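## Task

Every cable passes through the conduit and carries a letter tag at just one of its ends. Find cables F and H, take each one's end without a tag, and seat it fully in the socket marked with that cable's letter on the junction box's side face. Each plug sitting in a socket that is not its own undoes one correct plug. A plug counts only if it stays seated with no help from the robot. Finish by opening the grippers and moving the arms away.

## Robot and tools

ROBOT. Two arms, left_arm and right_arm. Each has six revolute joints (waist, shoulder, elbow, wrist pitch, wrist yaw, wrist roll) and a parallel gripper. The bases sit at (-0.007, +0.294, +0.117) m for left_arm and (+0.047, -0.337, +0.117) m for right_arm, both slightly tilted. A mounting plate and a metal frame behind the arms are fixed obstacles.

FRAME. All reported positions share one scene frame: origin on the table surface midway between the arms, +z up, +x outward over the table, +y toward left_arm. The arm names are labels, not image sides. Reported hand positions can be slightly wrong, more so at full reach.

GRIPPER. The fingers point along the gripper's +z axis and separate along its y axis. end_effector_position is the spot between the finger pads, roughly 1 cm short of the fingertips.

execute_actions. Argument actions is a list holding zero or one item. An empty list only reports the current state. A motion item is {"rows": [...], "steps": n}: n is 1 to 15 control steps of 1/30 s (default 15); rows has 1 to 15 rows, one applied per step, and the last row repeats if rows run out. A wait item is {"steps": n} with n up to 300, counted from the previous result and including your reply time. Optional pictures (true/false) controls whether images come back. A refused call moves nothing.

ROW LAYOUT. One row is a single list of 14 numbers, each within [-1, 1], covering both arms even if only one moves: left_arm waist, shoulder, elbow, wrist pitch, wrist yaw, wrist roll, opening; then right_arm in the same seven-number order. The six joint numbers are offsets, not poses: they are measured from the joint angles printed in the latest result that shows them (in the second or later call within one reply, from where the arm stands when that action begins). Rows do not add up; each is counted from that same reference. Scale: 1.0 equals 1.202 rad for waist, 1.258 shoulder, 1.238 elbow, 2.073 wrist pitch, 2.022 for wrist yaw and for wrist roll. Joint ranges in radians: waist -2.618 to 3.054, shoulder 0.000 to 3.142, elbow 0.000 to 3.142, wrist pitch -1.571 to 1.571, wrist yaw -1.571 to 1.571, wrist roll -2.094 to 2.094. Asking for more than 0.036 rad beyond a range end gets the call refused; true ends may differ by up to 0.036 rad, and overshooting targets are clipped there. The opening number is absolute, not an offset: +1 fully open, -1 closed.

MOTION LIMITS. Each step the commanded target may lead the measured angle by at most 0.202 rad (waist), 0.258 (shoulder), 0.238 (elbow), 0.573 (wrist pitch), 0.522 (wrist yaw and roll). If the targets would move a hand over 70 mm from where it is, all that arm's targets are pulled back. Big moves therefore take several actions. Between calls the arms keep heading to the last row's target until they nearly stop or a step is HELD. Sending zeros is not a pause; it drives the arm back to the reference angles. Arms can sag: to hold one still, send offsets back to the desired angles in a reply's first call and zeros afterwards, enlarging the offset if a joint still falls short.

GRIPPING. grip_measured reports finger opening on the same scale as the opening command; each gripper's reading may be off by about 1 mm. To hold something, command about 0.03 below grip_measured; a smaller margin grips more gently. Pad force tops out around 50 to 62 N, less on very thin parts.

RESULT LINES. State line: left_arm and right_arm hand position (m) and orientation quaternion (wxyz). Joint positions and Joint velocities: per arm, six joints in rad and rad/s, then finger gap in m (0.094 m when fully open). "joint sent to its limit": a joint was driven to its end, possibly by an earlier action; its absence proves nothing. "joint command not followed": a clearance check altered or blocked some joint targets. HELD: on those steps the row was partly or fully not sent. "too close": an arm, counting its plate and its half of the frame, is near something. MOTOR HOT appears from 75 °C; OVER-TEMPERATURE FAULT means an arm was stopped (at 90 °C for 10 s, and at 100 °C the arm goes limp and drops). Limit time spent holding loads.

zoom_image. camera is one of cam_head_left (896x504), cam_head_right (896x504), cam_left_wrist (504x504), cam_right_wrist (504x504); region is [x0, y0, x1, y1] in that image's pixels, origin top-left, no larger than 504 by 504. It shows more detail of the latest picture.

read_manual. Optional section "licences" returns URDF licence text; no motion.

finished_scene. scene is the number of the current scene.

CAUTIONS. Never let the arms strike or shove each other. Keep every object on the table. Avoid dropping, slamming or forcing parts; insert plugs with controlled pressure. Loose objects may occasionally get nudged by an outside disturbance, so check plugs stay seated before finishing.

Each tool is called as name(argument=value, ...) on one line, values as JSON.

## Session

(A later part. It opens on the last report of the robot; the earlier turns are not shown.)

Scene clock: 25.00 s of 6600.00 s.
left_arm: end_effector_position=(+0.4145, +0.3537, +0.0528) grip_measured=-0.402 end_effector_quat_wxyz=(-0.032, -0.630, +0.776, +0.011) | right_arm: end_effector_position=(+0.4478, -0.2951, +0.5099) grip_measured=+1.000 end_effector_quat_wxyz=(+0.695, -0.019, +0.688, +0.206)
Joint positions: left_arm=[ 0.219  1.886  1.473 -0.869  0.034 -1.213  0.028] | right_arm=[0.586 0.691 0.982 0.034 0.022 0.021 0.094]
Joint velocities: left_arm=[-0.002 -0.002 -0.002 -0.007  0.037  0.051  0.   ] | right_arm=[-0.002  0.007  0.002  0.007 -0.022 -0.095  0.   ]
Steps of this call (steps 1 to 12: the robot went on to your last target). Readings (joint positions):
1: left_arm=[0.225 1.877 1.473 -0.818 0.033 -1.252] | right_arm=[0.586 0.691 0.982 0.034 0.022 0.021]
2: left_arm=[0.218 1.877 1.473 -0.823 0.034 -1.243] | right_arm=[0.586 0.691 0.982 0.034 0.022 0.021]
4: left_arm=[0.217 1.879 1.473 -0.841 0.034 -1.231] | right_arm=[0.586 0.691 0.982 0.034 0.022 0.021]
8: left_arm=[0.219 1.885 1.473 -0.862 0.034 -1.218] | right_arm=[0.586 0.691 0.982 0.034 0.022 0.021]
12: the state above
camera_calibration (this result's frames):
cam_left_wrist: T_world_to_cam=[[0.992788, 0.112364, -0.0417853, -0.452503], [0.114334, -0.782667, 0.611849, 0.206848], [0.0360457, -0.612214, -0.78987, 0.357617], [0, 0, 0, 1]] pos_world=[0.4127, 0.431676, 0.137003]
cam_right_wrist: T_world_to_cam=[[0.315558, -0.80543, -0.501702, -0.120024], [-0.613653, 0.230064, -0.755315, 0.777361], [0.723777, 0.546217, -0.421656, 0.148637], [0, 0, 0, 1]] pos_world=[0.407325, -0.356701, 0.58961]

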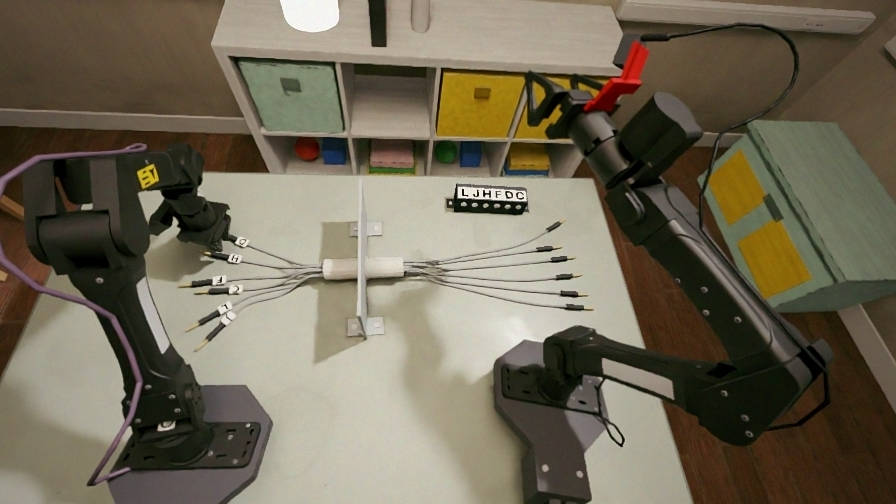

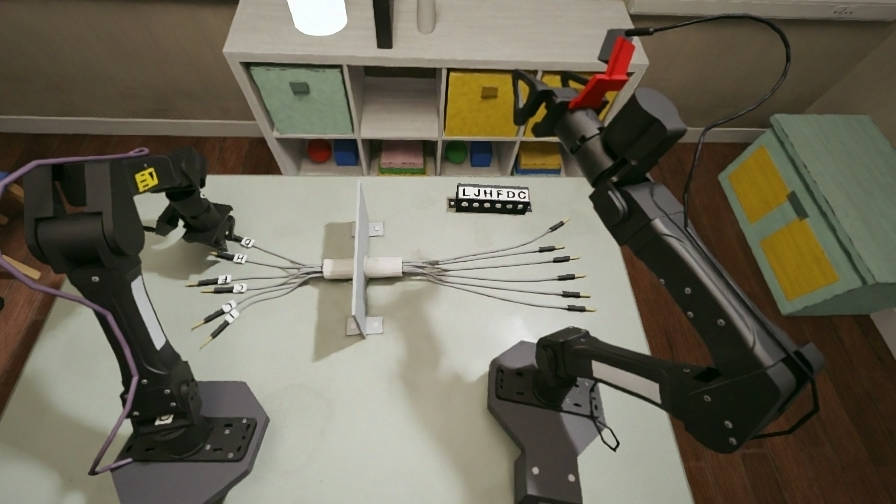

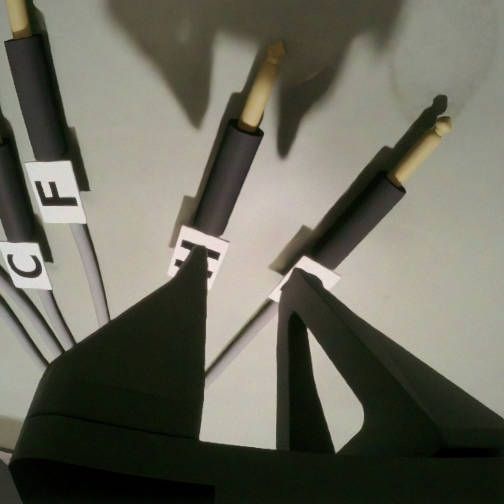

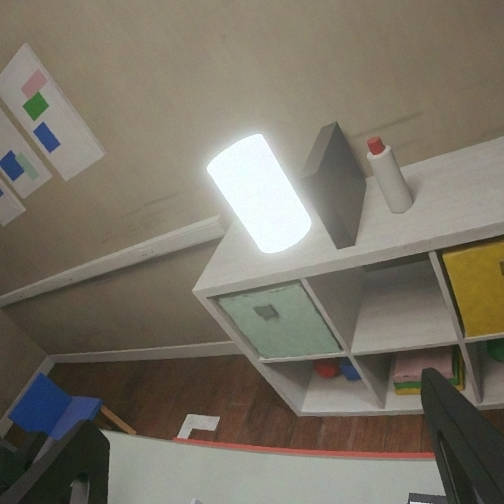

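execute_actions(actions=[{"rows":[[0.011,0,-0.03,0.02,0,0,-0.4,0,0,0,0,0,0,1],[0.011,0.015,-0.04,0.035,0,0,-0.4,0,0,0,0,0,0,1],[0.011,0.03,-0.055,0.05,0,0,-0.4,0,0,0,0,0,0,1],[0.011,0.046,-0.066,0.068,0,0,-0.4,0,0,0,0,0,0,1]],"steps":15}])

Scene clock: 29.43 s of 6600.00 s.
left_arm: end_effector_position=(+0.4045, +0.3531, +0.0149) grip_measured=-0.402 end_effector_quat_wxyz=(-0.038, -0.629, +0.776, +0.014) | right_arm: end_effector_position=(+0.4478, -0.2951, +0.5099) grip_measured=+1.000 end_effector_quat_wxyz=(+0.695, -0.019, +0.688, +0.206)
Joint positions: left_arm=[ 0.22   1.945  1.399 -0.749  0.036 -1.209  0.028] | right_arm=[0.586 0.691 0.982 0.034 0.022 0.021 0.094]
Joint velocities: left_arm=[-0.002 -0.012  0.017  0.11   0.066 -0.037 -0.   ] | right_arm=[-0.007 -0.002 -0.017  0.037  0.066  0.022  0.   ]
Steps of this call (steps 1 to 30: the robot went on to your last target; steps 31 to 90: nothing new was sent; then 0.93 s passed at rest; steps 91 to 105: all 15 steps of this action). Readings (joint positions):
91: left_arm=[0.219 1.886 1.470 -0.868 0.034 -1.209] | right_arm=[0.586 0.691 0.982 0.034 0.022 0.021]
92: left_arm=[0.219 1.886 1.462 -0.856 0.034 -1.209] | right_arm=[0.586 0.691 0.982 0.034 0.022 0.021]
94: left_arm=[0.219 1.892 1.438 -0.821 0.035 -1.209] | right_arm=[0.586 0.691 0.982 0.034 0.022 0.021]
98: left_arm=[0.219 1.937 1.404 -0.774 0.036 -1.209] | right_arm=[0.586 0.691 0.982 0.034 0.022 0.021]
105: the state above
camera_calibration (this result's frames):
cam_left_wrist: T_world_to_cam=[[0.992401, 0.110273, -0.0545866, -0.442955], [0.120475, -0.780647, 0.61325, 0.227534], [0.0250121, -0.615166, -0.788001, 0.333206], [0, 0, 0, 1]] pos_world=[0.403843, 0.431447, 0.0988516]
cam_right_wrist: T_world_to_cam=[[0.315558, -0.80543, -0.501702, -0.120024], [-0.613653, 0.230064, -0.755315, 0.777361], [0.723777, 0.546217, -0.421656, 0.148637], [0, 0, 0, 1]] pos_world=[0.407325, -0.356701, 0.58961]

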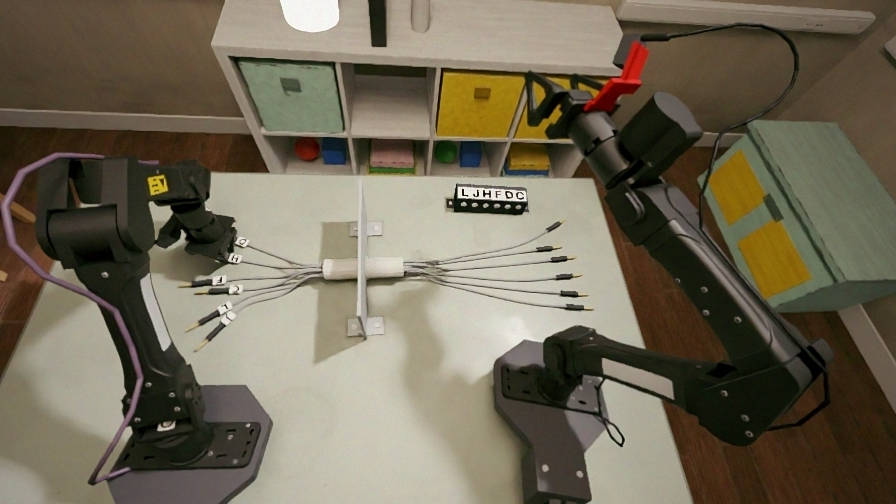

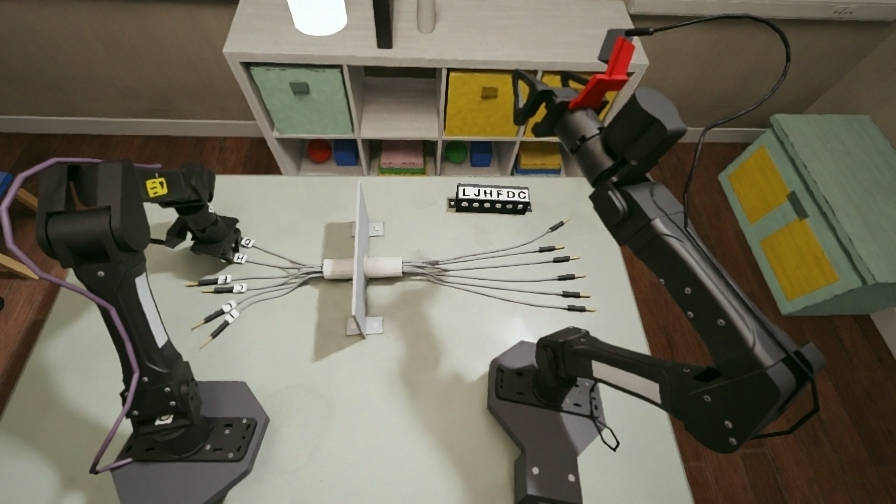

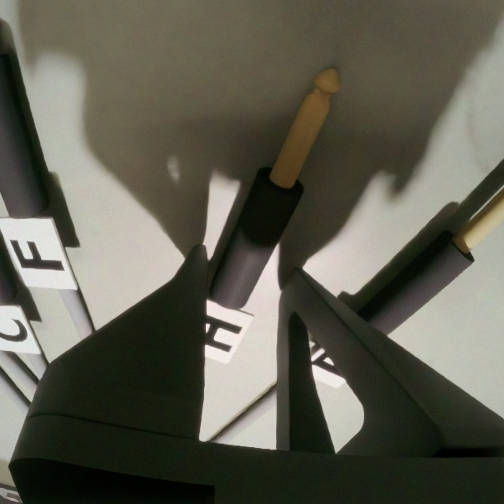

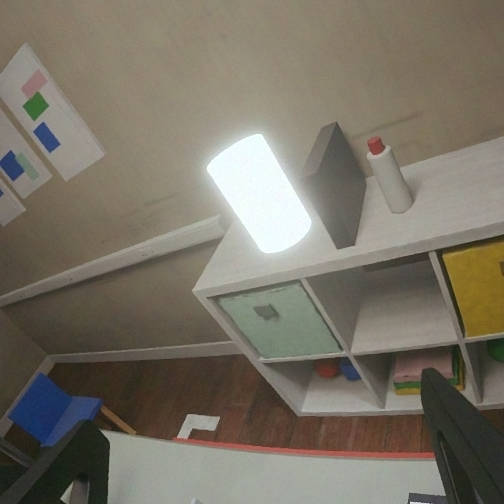

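execute_actions(actions=[{"rows":[[0,0.003,0,0.005,0,0,-0.6,0,0,0,0,0,0,1],[0,0.003,0,0.005,0,0,-0.7,0,0,0,0,0,0,1],[0,0.003,0,0.005,0,0,-0.8,0,0,0,0,0,0,1],[0,0.003,0,0.005,0,0,-0.8,0,0,0,0,0,0,1],[0,0.003,0,0.005,0,0,-0.8,0,0,0,0,0,0,1],[0,0.003,0,0.005,0,0,-0.8,0,0,0,0,0,0,1],[0.012,-0.015,0.008,-0.015,0,0,-0.8,0,0,0,0,0,0,1],[0.024,-0.015,0.008,-0.015,0,0,-0.8,0,0,0,0,0,0,1],[0.036,-0.015,0.008,-0.015,0,0,-0.8,0,0,0,0,0,0,1],[0.048,-0.015,0.008,-0.015,0,0,-0.8,0,0,0,0,0,0,1],[0.06,-0.015,0.008,-0.015,0,0,-0.8,0,0,0,0,0,0,1],[0.07,-0.015,0.008,-0.015,0,0,-0.8,0,0,0,0,0,0,1],[0.08,-0.015,0.008,-0.015,0,0,-0.8,0,0,0,0,0,0,1]],"steps":15}], pictures=false)

execute_actions(actions=[{"steps":8}])

zoom_image(camera="cam_head_left", region=[170, 170, 620, 370])

Scene clock: 30.93 s of 6600.00 s.
left_arm: end_effector_position=(+0.3976, +0.3822, +0.0161) grip_measured=-0.766 end_effector_quat_wxyz=(+0.037, +0.657, -0.753, -0.020) | right_arm: end_effector_position=(+0.4478, -0.2951, +0.5099) grip_measured=+1.000 end_effector_quat_wxyz=(+0.695, -0.019, +0.688, +0.206)
Joint positions: left_arm=[ 0.296  1.945  1.399 -0.756  0.049 -1.209  0.011] | right_arm=[0.586 0.691 0.982 0.034 0.022 0.021 0.094]
Joint velocities: left_arm=[ 0.354  0.002 -0.027 -0.051  0.007 -0.007  0.   ] | right_arm=[-0.007 -0.002  0.002 -0.022 -0.037 -0.081  0.   ]
Steps of this call (steps 1 to 15: the robot went on to your last target; steps 16 to 30: nothing new was sent; steps 31 to 45: all 15 steps of this action). Readings (joint positions):
31: left_arm=[0.220 1.945 1.399 -0.743 0.037 -1.209] | right_arm=[0.586 0.691 0.982 0.034 0.022 0.021]
32: left_arm=[0.220 1.945 1.399 -0.743 0.037 -1.209] | right_arm=[0.586 0.691 0.982 0.034 0.022 0.021]
34: left_arm=[0.220 1.945 1.399 -0.743 0.037 -1.209] | right_arm=[0.586 0.691 0.982 0.034 0.022 0.021]
38: left_arm=[0.222 1.945 1.399 -0.745 0.038 -1.209] | right_arm=[0.586 0.691 0.982 0.034 0.022 0.021]
45: the state above

Scene clock: 31.20 s of 6600.00 s.
left_arm: end_effector_position=(+0.3952, +0.3906, +0.0165) grip_measured=-0.766 end_effector_quat_wxyz=(+0.036, +0.664, -0.746, -0.023) | right_arm: end_effector_position=(+0.4478, -0.2951, +0.5099) grip_measured=+1.000 end_effector_quat_wxyz=(+0.695, -0.019, +0.688, +0.206)
Joint positions: left_arm=[ 0.317  1.945  1.399 -0.758  0.049 -1.209  0.011] | right_arm=[0.586 0.691 0.982 0.034 0.022 0.021 0.094]
Joint velocities: left_arm=[-0.007 -0.002 -0.002 -0.081 -0.007 -0.095  0.   ] | right_arm=[-0.012 -0.017 -0.007 -0.11  -0.022 -0.022  0.   ]
Steps of this call (steps 1 to 8: the robot went on to your last target). Readings (joint positions):
1: left_arm=[0.307 1.945 1.399 -0.757 0.049 -1.209] | right_arm=[0.586 0.691 0.982 0.034 0.022 0.021]
2: left_arm=[0.314 1.945 1.399 -0.757 0.049 -1.209] | right_arm=[0.586 0.691 0.982 0.034 0.022 0.021]
4: left_arm=[0.317 1.945 1.399 -0.758 0.049 -1.209] | right_arm=[0.586 0.691 0.982 0.034 0.022 0.021]
8: the state above
camera_calibration (this result's frames):
cam_left_wrist: T_world_to_cam=[[0.977472, 0.201951, -0.0613603, -0.467632], [0.198129, -0.777708, 0.596587, 0.225392], [0.072761, -0.595304, -0.8002, 0.331314], [0, 0, 0, 1]] pos_world=[0.388334, 0.46696, 0.101957]
cam_right_wrist: T_world_to_cam=[[0.315558, -0.80543, -0.501702, -0.120024], [-0.613653, 0.230064, -0.755315, 0.777361], [0.723777, 0.546217, -0.421656, 0.148637], [0, 0, 0, 1]] pos_world=[0.407325, -0.356701, 0.58961]

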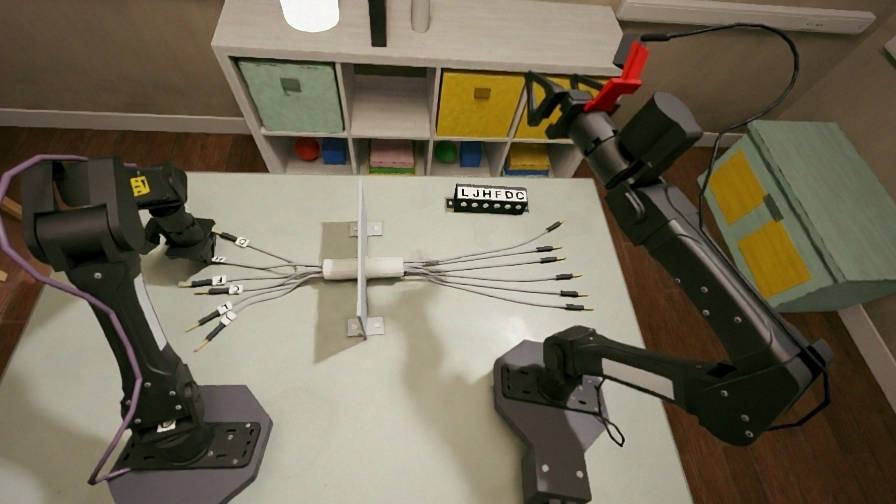

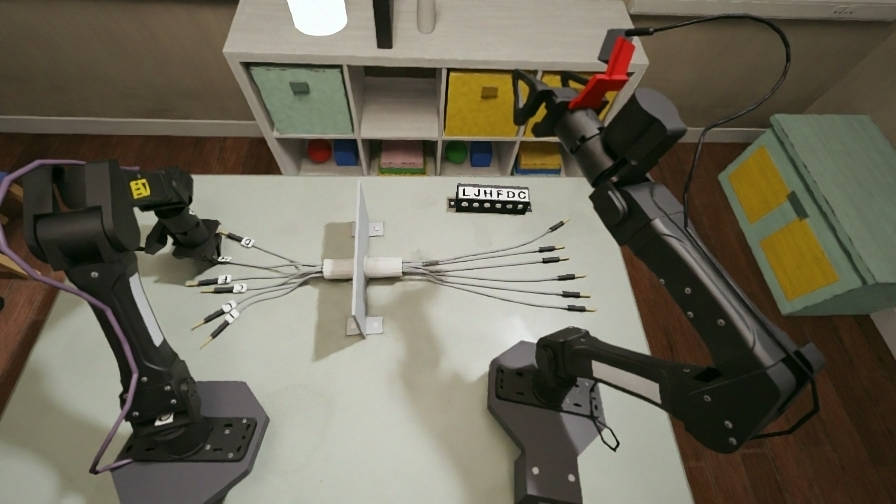

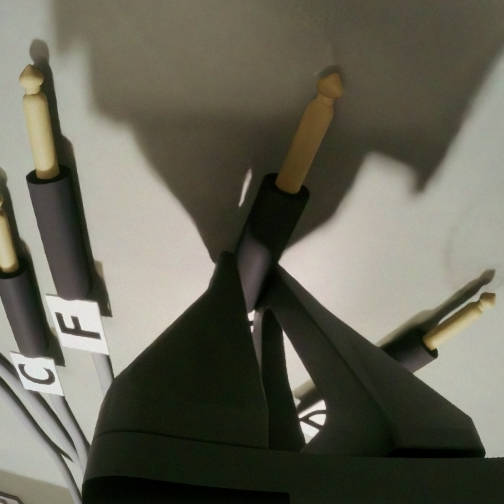

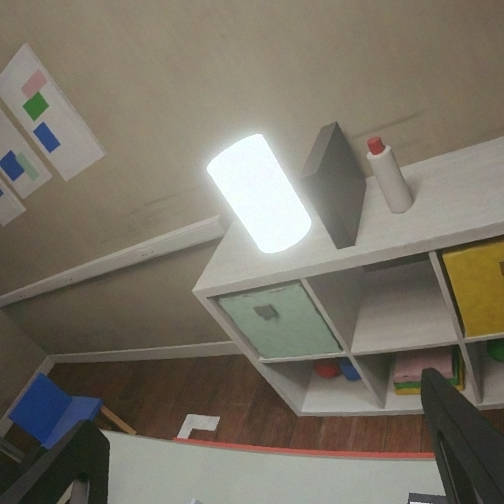

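Region (170, 170, 620, 370) of cam_head_left's 896x504 image, scaled by 1.120, with more detail than that image has.

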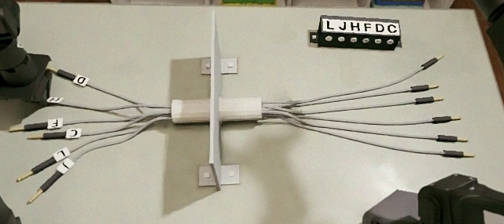

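execute_actions(actions=[{"rows":[[0,0,0,0,0,0,-0.3,-0.1,0.1,0.05,-0.05,0,0.1,0.5],[0,0,0,0,0,0,-0.3,-0.2,0.2,0.08,-0.1,0,0.2,0],[0,0,0,0,0,0,-0.3,-0.3,0.3,0.1,-0.15,0,0.3,-0.4],[0,-0.05,0.02,-0.04,0,0,-0.3,-0.4,0.4,0.13,-0.2,0,0.4,-0.4],[0,-0.1,0.04,-0.08,0,0,-0.3,-0.5,0.5,0.16,-0.25,0,0.5,-0.4],[0,-0.15,0.06,-0.1,0,0,-0.3,-0.6,0.6,0.18,-0.3,-0.01,0.544,-0.4],[0.05,-0.2,0.06,-0.1,0,0,-0.3,-0.6,0.7,0.2,-0.35,-0.01,0.544,-0.4],[0.15,-0.25,0.06,-0.1,0,0,0,-0.6,0.8,0.212,-0.383,-0.01,0.544,-0.4],[0.3,-0.3,0.06,-0.1,0,0,0.5,-0.6,0.8,0.212,-0.383,-0.01,0.544,-0.4],[0.5,-0.35,0.06,-0.1,0,0,1,-0.6,0.8,0.212,-0.383,-0.01,0.544,-0.4]],"steps":15}], pictures=false)

execute_actions(actions=[{"steps":20}])

Scene clock: 37.57 s of 6600.00 s.
left_arm: end_effector_position=(+0.3967, +0.4785, +0.1615) grip_measured=+0.998 end_effector_quat_wxyz=(-0.104, +0.733, -0.672, +0.005) | right_arm: end_effector_position=(+0.5089, -0.4229, +0.2057) grip_measured=-0.397 end_effector_quat_wxyz=(+0.258, +0.449, +0.848, +0.115)
Joint positions: left_arm=[ 0.557  1.599  1.437 -0.88   0.069 -1.209  0.094] | right_arm=[ 0.043  1.348  1.185 -0.49   0.002  0.781  0.028]
Joint velocities: left_arm=[ 1.326 -0.872  0.183 -0.11   0.007  0.037  0.003] | right_arm=[-1.038  1.492  0.149 -0.74   0.007  1.15   0.001]
Steps of this call (steps 1 to 30: the robot went on to your last target; steps 31 to 90: nothing new was sent; then 2.87 s passed at rest; steps 91 to 105: all 15 steps of this action). Readings (joint positions):
91: left_arm=[0.317 1.945 1.399 -0.758 0.049 -1.209] | right_arm=[0.571 0.700 0.988 0.024 0.014 0.047]
92: left_arm=[0.317 1.945 1.399 -0.758 0.050 -1.209] | right_arm=[0.530 0.727 1.008 0.009 0.011 0.094]
94: left_arm=[0.317 1.943 1.399 -0.762 0.050 -1.209] | right_arm=[0.440 0.811 1.051 -0.033 0.013 0.212]
98: left_arm=[0.328 1.853 1.406 -0.851 0.058 -1.209] | right_arm=[0.292 1.002 1.127 -0.223 0.010 0.429]
105: the state above

Scene clock: 38.23 s of 6600.00 s.
left_arm: end_effector_position=(+0.3132, +0.5871, +0.2249) grip_measured=+1.000 end_effector_quat_wxyz=(-0.171, +0.824, -0.537, -0.062) | right_arm: end_effector_position=(+0.4086, -0.4640, +0.0538) grip_measured=-0.397 end_effector_quat_wxyz=(-0.020, +0.662, +0.749, -0.005)
Joint positions: left_arm=[ 0.922  1.513  1.463 -0.942  0.054 -1.209  0.094] | right_arm=[-0.137  1.728  1.213 -0.741  0.001  1.107  0.028]
Joint velocities: left_arm=[ 0.002  0.007  0.012 -0.081 -0.037 -0.037 -0.001] | right_arm=[-0.007  0.017 -0.017 -0.037 -0.066  0.022 -0.   ]
Steps of this call (steps 1 to 20: the robot went on to your last target). Readings (joint positions):
1: left_arm=[0.608 1.572 1.444 -0.884 0.070 -1.209] | right_arm=[0.007 1.402 1.189 -0.516 0.002 0.820]
2: left_arm=[0.664 1.549 1.450 -0.887 0.070 -1.209] | right_arm=[-0.026 1.458 1.193 -0.540 0.002 0.857]
4: left_arm=[0.788 1.521 1.460 -0.892 0.070 -1.209] | right_arm=[-0.082 1.579 1.207 -0.591 0.002 0.933]
8: left_arm=[0.938 1.513 1.463 -0.913 0.045 -1.209] | right_arm=[-0.137 1.740 1.213 -0.691 0.003 1.041]
20: the state above
camera_calibration (this result's frames):
cam_left_wrist: T_world_to_cam=[[0.727587, 0.608888, 0.316026, -0.659863], [0.483949, -0.782074, 0.392625, 0.22899], [0.48622, -0.132728, -0.863697, 0.234147], [0, 0, 0, 1]] pos_world=[0.255441, 0.611947, 0.320858]
cam_right_wrist: T_world_to_cam=[[-0.989462, 0.14394, 0.0156969, 0.473386], [0.127845, 0.817602, 0.561411, 0.346466], [0.0679755, 0.557502, -0.827388, 0.371976], [0, 0, 0, 1]] pos_world=[0.398818, -0.558788, 0.105828]

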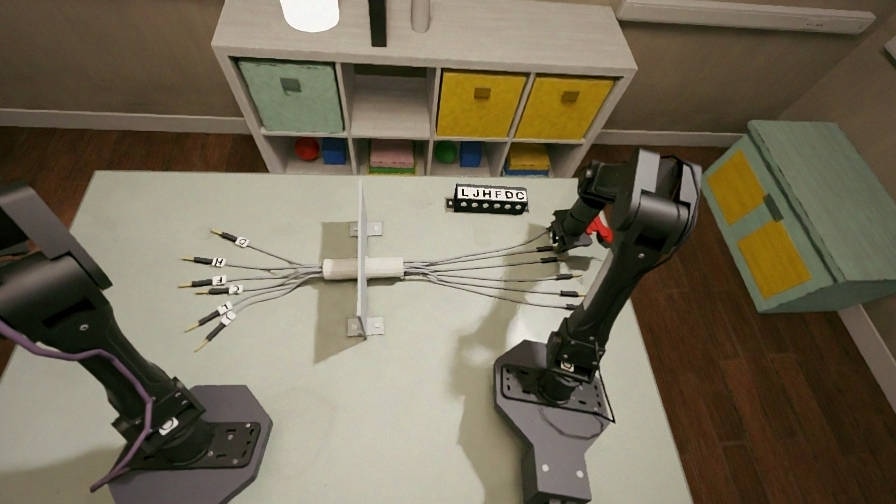

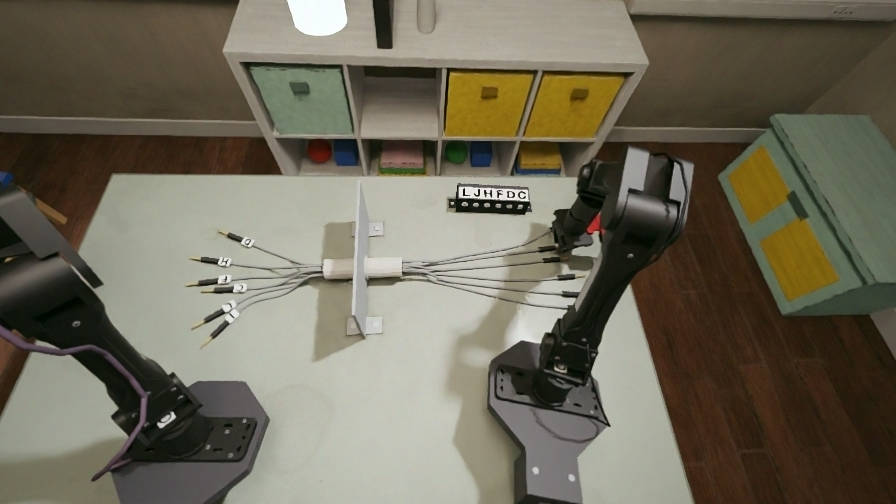

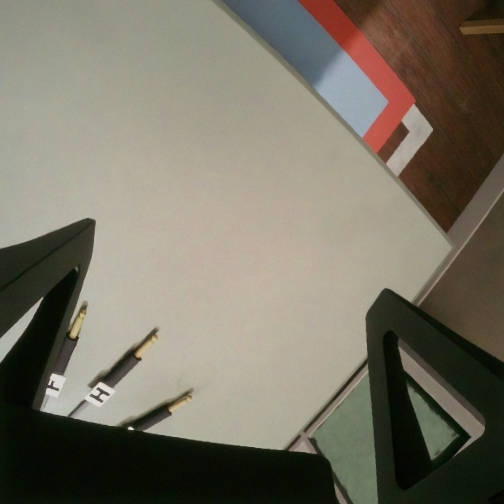

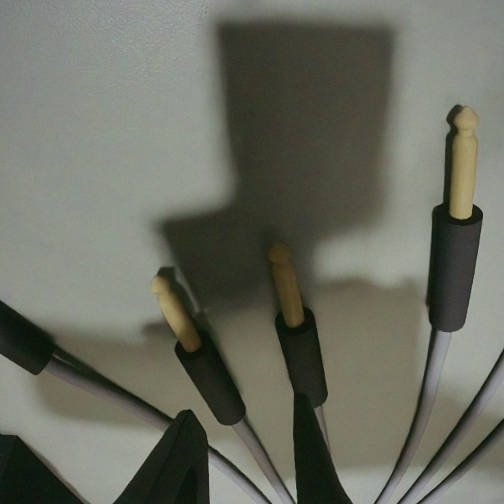

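execute_actions(actions=[{"rows":[[0,0,0,0,0,0,1,0.04,0,0.01,0,0,0.027,-0.4],[0,0,0,0,0,0,1,0.081,0.02,0.02,0,0,0.027,-0.4],[0,0,0,0,0,0,1,0.081,0.04,0.02,0.01,0,0.027,-0.4],[0,0,0,0,0,0,1,0.081,0.05,0.01,0.02,0,0.027,-0.4],[0,0,0,0,0,0,1,0.081,0.06,0,0.035,0,0.027,-0.4],[0,0,0,0,0,0,1,0.081,0.075,-0.005,0.055,0,0.027,-0.4]],"steps":15}])

Scene clock: 41.70 s of 6600.00 s.
left_arm: end_effector_position=(+0.3136, +0.5863, +0.2246) grip_measured=+1.000 end_effector_quat_wxyz=(-0.170, +0.824, -0.537, -0.060) | right_arm: end_effector_position=(+0.4250, -0.4269, +0.0209) grip_measured=-0.397 end_effector_quat_wxyz=(-0.030, +0.643, +0.765, +0.010)
Joint positions: left_arm=[ 0.922  1.513  1.463 -0.943  0.058 -1.209  0.094] | right_arm=[-0.038  1.829  1.213 -0.646 -0.003  1.15   0.028]
Joint velocities: left_arm=[ 0.017 -0.002  0.002  0.007  0.007 -0.051 -0.001] | right_arm=[-0.002 -0.002 -0.002  0.11  -0.022  0.007  0.   ]
Steps of this call (steps 1 to 30: the robot went on to your last target; steps 31 to 89: nothing new was sent; steps 90 to 104: all 15 steps of this action). Readings (joint positions):
90: left_arm=[0.922 1.513 1.463 -0.943 0.054 -1.209] | right_arm=[-0.134 1.728 1.213 -0.743 0.002 1.117]
91: left_arm=[0.922 1.513 1.463 -0.943 0.055 -1.209] | right_arm=[-0.124 1.729 1.213 -0.743 0.005 1.125]
93: left_arm=[0.922 1.513 1.463 -0.943 0.056 -1.209] | right_arm=[-0.085 1.741 1.213 -0.735 0.006 1.135]
97: left_arm=[0.922 1.513 1.463 -0.943 0.057 -1.209] | right_arm=[-0.038 1.804 1.213 -0.682 -0.003 1.145]
104: the state above
camera_calibration (this result's frames):
cam_left_wrist: T_world_to_cam=[[0.727563, 0.609354, 0.315183, -0.65969], [0.482215, -0.781019, 0.396835, 0.227304], [0.487977, -0.136736, -0.86208, 0.235092], [0, 0, 0, 1]] pos_world=[0.255637, 0.611659, 0.320389]
cam_right_wrist: T_world_to_cam=[[-0.995447, 0.0942692, 0.0140717, 0.466103], [0.0842713, 0.8015, 0.592027, 0.343519], [0.0445315, 0.590518, -0.805795, 0.346652], [0, 0, 0, 1]] pos_world=[0.419595, -0.523974, 0.0693996]

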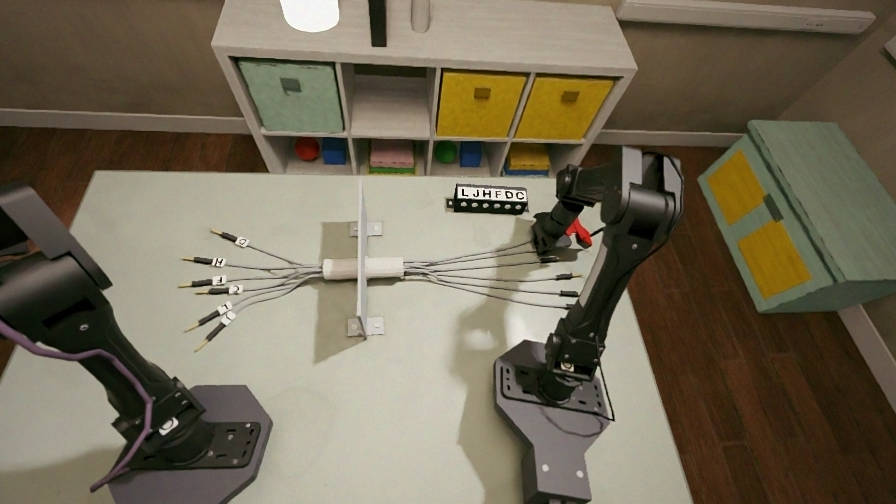

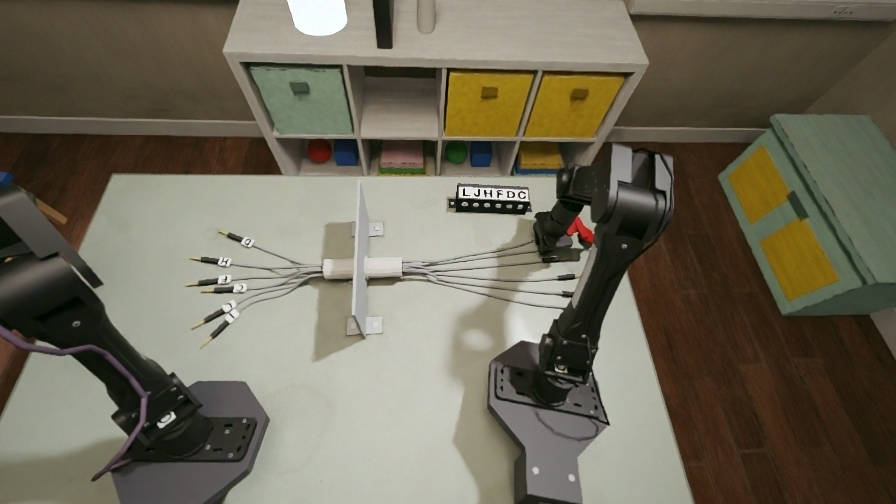

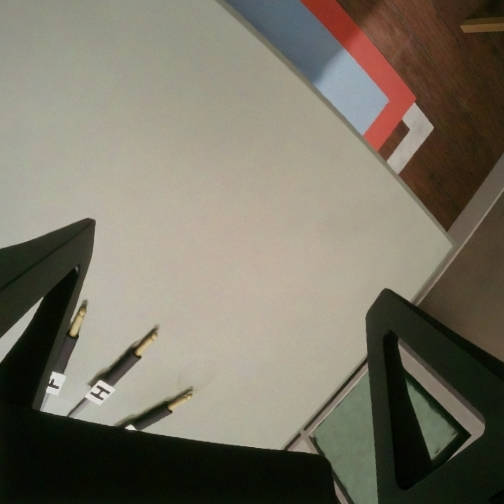

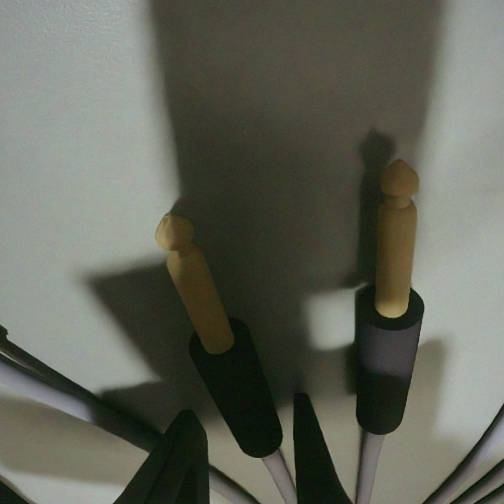

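execute_actions(actions=[{"rows":[[0,0,0,0,0,0,1,0,0.012,0.012,0.006,0,0,-0.4],[0,0,0,0,0,0,1,0,0.026,0.012,0.012,0,0,-0.4],[0,0,0,0,0,0,1,0,0.026,0.012,0.012,0,0,-0.4],[0,0,0,0,0,0,1,0,0.026,0.012,0.012,0,0,-0.4],[0,0,0,0,0,0,1,0,0.026,0.012,0.012,0,0,-0.4],[0,0,0,0,0,0,1,0,0.026,0.012,0.012,0,0,-0.4],[0,0,0,0,0,0,1,0,0.026,0.012,0.012,0,0,-0.4],[0,0,0,0,0,0,1,0,0.026,0.012,0.012,0,0,-0.6],[0,0,0,0,0,0,1,0,0.026,0.012,0.012,0,0,-0.7],[0,0,0,0,0,0,1,0,0.026,0.012,0.012,0,0,-0.8]],"steps":15}])

Scene clock: 44.03 s of 6600.00 s.
left_arm: end_effector_position=(+0.3142, +0.5858, +0.2245) grip_measured=+1.000 end_effector_quat_wxyz=(-0.169, +0.824, -0.538, -0.058) | right_arm: end_effector_position=(+0.4298, -0.4272, +0.0195) grip_measured=-0.763 end_effector_quat_wxyz=(-0.023, +0.644, +0.764, +0.017)
Joint positions: left_arm=[ 0.922  1.513  1.463 -0.943  0.063 -1.209  0.094] | right_arm=[-0.038  1.832  1.213 -0.624 -0.008  1.152  0.011]
Joint velocities: left_arm=[-0.002  0.002  0.042  0.007  0.022 -0.081 -0.   ] | right_arm=[-0.012 -0.002 -0.002  0.022 -0.037  0.022  0.   ]
Steps of this call (steps 1 to 15: the robot went on to your last target; steps 16 to 55: nothing new was sent; steps 56 to 70: all 15 steps of this action). Readings (joint positions):
56: left_arm=[0.922 1.513 1.463 -0.943 0.059 -1.209] | right_arm=[-0.038 1.829 1.213 -0.638 -0.003 1.152]
57: left_arm=[0.922 1.513 1.463 -0.943 0.060 -1.209] | right_arm=[-0.038 1.831 1.213 -0.637 -0.003 1.152]
59: left_arm=[0.922 1.513 1.463 -0.943 0.061 -1.209] | right_arm=[-0.038 1.832 1.213 -0.636 -0.003 1.152]
63: left_arm=[0.922 1.513 1.463 -0.943 0.062 -1.209] | right_arm=[-0.038 1.832 1.213 -0.633 -0.004 1.152]
70: the state above
camera_calibration (this result's frames):
cam_left_wrist: T_world_to_cam=[[0.727468, 0.609363, 0.315385, -0.659745], [0.479958, -0.780403, 0.400763, 0.226117], [0.490337, -0.140171, -0.860187, 0.235449], [0, 0, 0, 1]] pos_world=[0.255967, 0.61149, 0.319984]
cam_right_wrist: T_world_to_cam=[[-0.995264, 0.0970964, -0.00465701, 0.472436], [0.0753775, 0.801117, 0.593742, 0.347778], [0.061381, 0.590579, -0.804642, 0.338203], [0, 0, 0, 1]] pos_world=[0.423225, -0.524218, 0.067842]

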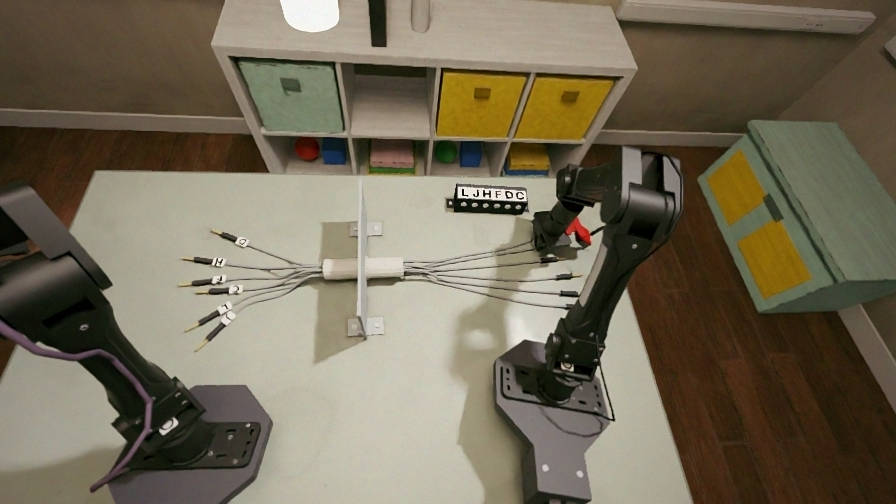

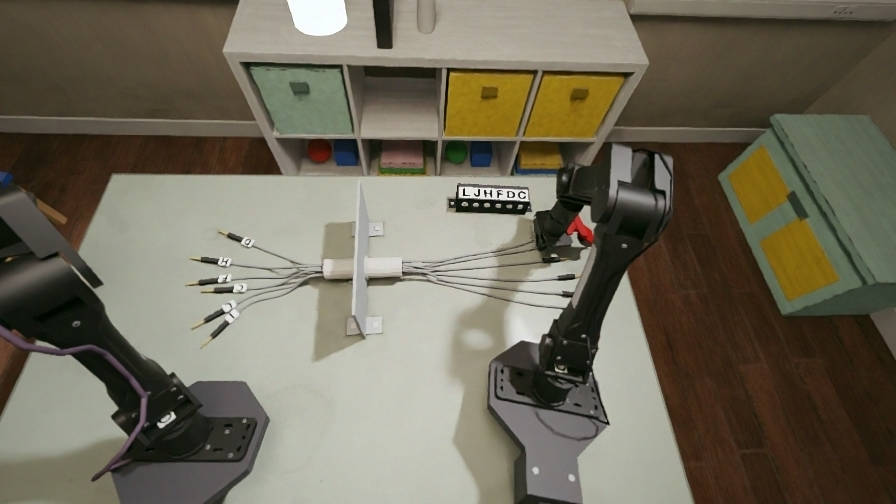

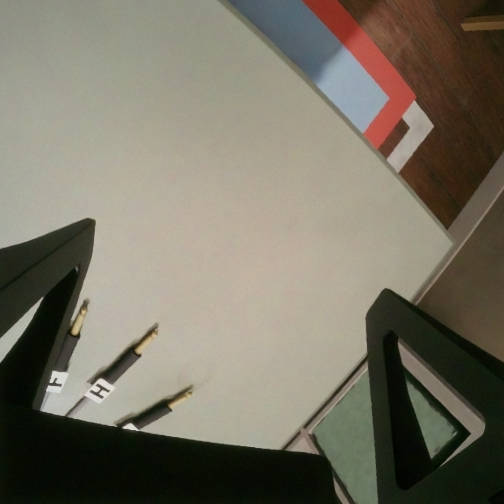

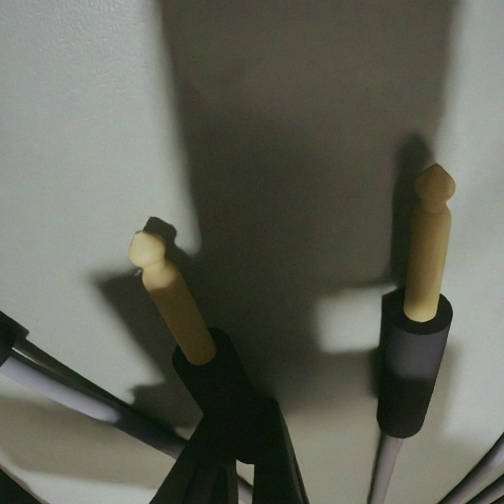

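zoom_image(camera="cam_head_left", region=[430, 170, 550, 230])

zoom_image(camera="cam_head_right", region=[430, 170, 550, 230])

Region (430, 170, 550, 230) of cam_head_left's 896x504 image, scaled by 4.200, with more detail than that image has.

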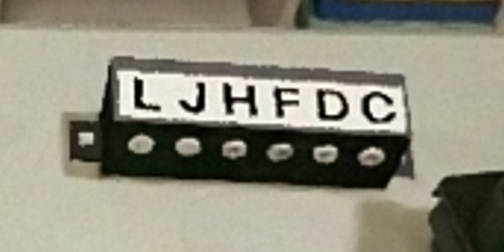

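Region (430, 170, 550, 230) of cam_head_right's 896x504 image, scaled by 4.200, with more detail than that image has.

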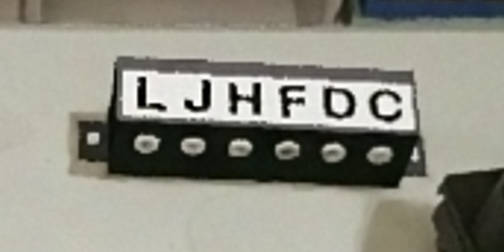

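execute_actions(actions=[{"rows":[[0,0,0,0,0,0,1,0,-0.02,0.02,-0.02,0,0,-0.8],[0,0,0,0,0,0,1,0,-0.04,0.04,-0.04,0,0,-0.8],[0,0,0,0,0,0,1,0,-0.05,0.06,-0.06,0,-0.04,-0.8],[0,0,0,0,0,0,1,0.02,-0.05,0.07,-0.08,0,-0.08,-0.8],[0,0,0,0,0,0,1,0.04,-0.05,0.08,-0.086,0,-0.13,-0.8],[0,0,0,0,0,0,1,0.06,-0.05,0.08,-0.086,0,-0.18,-0.8],[0,0,0,0,0,0,1,0.08,-0.05,0.08,-0.086,0,-0.23,-0.8],[0,0,0,0,0,0,1,0.1,-0.05,0.08,-0.086,0,-0.28,-0.8],[0,0,0,0,0,0,1,0.12,-0.05,0.08,-0.086,0,-0.33,-0.8],[0,0,0,0,0,0,1,0.14,-0.05,0.08,-0.086,0,-0.38,-0.8],[0,0,0,0,0,0,1,0.16,-0.04,0.09,-0.086,0,-0.43,-0.8],[0,0,0,0,0,0,1,0.18,-0.03,0.09,-0.086,0,-0.47,-0.8],[0,0,0,0,0,0,1,0.2,-0.02,0.1,-0.086,0,-0.505,-0.8],[0,0,0,0,0,0,1,0.22,-0.01,0.103,-0.086,0,-0.505,-0.8],[0,0,0,0,0,0,1,0.23,-0.01,0.103,-0.086,0,-0.505,-0.8]],"steps":15}], pictures=false)

execute_actions(actions=[{"steps":15}])

Scene clock: 50.90 s of 6600.00 s.
left_arm: end_effector_position=(+0.3148, +0.5852, +0.2243) grip_measured=+1.000 end_effector_quat_wxyz=(-0.169, +0.824, -0.538, -0.056) | right_arm: end_effector_position=(+0.4485, -0.3396, +0.0565) grip_measured=-0.763 end_effector_quat_wxyz=(-0.026, +0.193, +0.979, +0.058)
Joint positions: left_arm=[ 0.922  1.513  1.463 -0.943  0.067 -1.209  0.094] | right_arm=[ 0.195  1.801  1.305 -0.771 -0.002  0.363  0.011]
Joint velocities: left_arm=[-0.012  0.002  0.007 -0.007 -0.037  0.037  0.001] | right_arm=[ 0.676  0.085  0.144 -0.022 -0.051 -1.502  0.   ]
Steps of this call (steps 1 to 15: the robot went on to your last target; steps 16 to 90: nothing new was sent; then 3.37 s passed at rest; steps 91 to 105: all 15 steps of this action). Readings (joint positions):
91: left_arm=[0.922 1.513 1.463 -0.943 0.063 -1.209] | right_arm=[-0.038 1.832 1.213 -0.625 -0.008 1.152]
92: left_arm=[0.922 1.513 1.463 -0.943 0.064 -1.209] | right_arm=[-0.038 1.831 1.216 -0.632 -0.008 1.152]
94: left_arm=[0.922 1.513 1.463 -0.943 0.065 -1.209] | right_arm=[-0.037 1.827 1.236 -0.677 -0.008 1.119]
98: left_arm=[0.922 1.513 1.463 -0.943 0.066 -1.209] | right_arm=[0.008 1.806 1.279 -0.740 -0.003 0.901]
105: the state above

Scene clock: 51.40 s of 6600.00 s.
left_arm: end_effector_position=(+0.3148, +0.5852, +0.2243) grip_measured=+1.000 end_effector_quat_wxyz=(-0.169, +0.824, -0.538, -0.056) | right_arm: end_effector_position=(+0.4450, -0.3202, +0.0562) grip_measured=-0.762 end_effector_quat_wxyz=(-0.029, +0.064, +0.995, +0.069)
Joint positions: left_arm=[ 0.922  1.513  1.463 -0.943  0.067 -1.209  0.094] | right_arm=[ 0.241  1.813  1.312 -0.786 -0.007  0.148  0.011]
Joint velocities: left_arm=[-0.002 -0.017 -0.012  0.007 -0.007 -0.022 -0.001] | right_arm=[-0.002 -0.007  0.012 -0.066 -0.007 -0.095  0.001]
Steps of this call (steps 1 to 15: the robot went on to your last target). Readings (joint positions):
1: left_arm=[0.922 1.513 1.463 -0.943 0.067 -1.209] | right_arm=[0.216 1.804 1.309 -0.771 -0.004 0.317]
2: left_arm=[0.922 1.513 1.463 -0.943 0.067 -1.209] | right_arm=[0.230 1.807 1.311 -0.771 -0.006 0.281]
4: left_arm=[0.922 1.513 1.463 -0.943 0.067 -1.209] | right_arm=[0.242 1.810 1.312 -0.774 -0.008 0.229]
8: left_arm=[0.922 1.513 1.463 -0.943 0.067 -1.209] | right_arm=[0.241 1.813 1.312 -0.783 -0.007 0.176]
15: the state above
camera_calibration (this result's frames):
cam_left_wrist: T_world_to_cam=[[0.727372, 0.609373, 0.315586, -0.6598], [0.477691, -0.779771, 0.404683, 0.22493], [0.492688, -0.143602, -0.858276, 0.2358], [0, 0, 0, 1]] pos_world=[0.256298, 0.611319, 0.31958]
cam_right_wrist: T_world_to_cam=[[-0.389787, -0.910994, -0.134741, -0.107576], [-0.746013, 0.226578, 0.6262, 0.418911], [-0.539935, 0.344604, -0.767931, 0.490343], [0, 0, 0, 1]] pos_world=[0.535335, -0.361892, 0.0997325]

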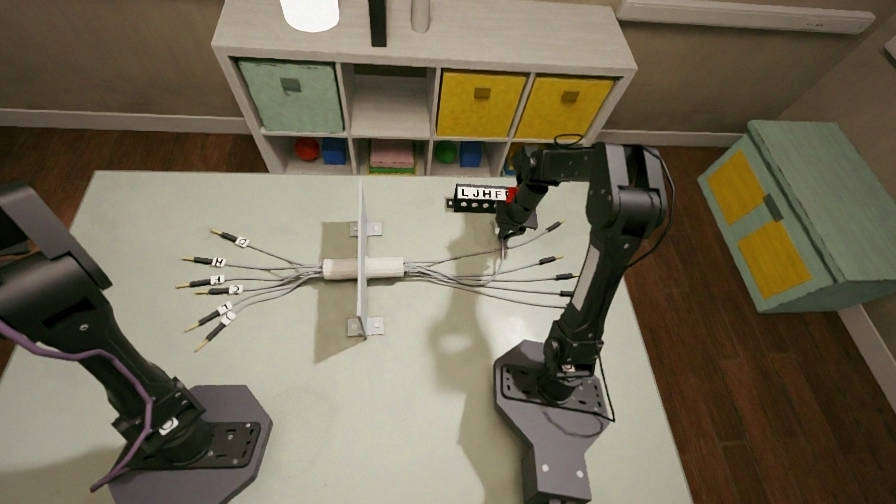

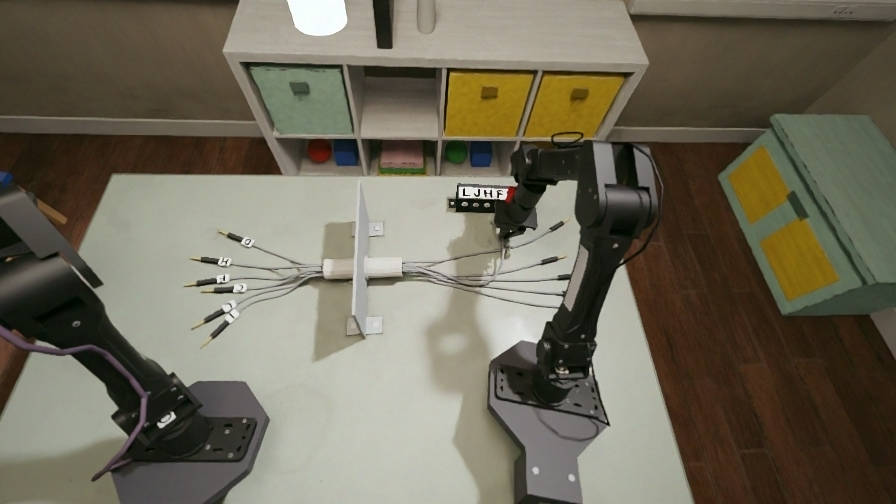

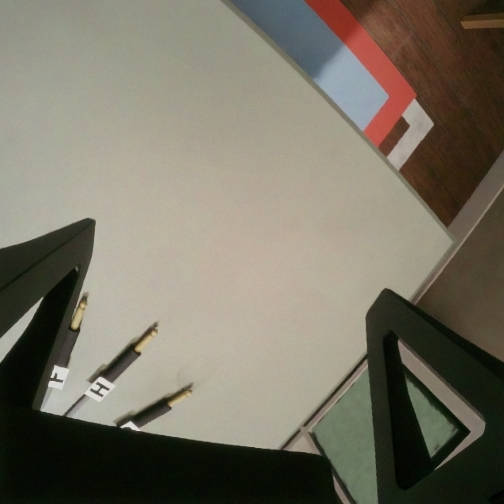

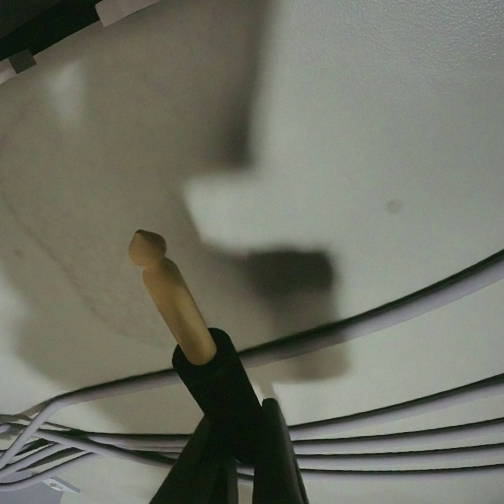

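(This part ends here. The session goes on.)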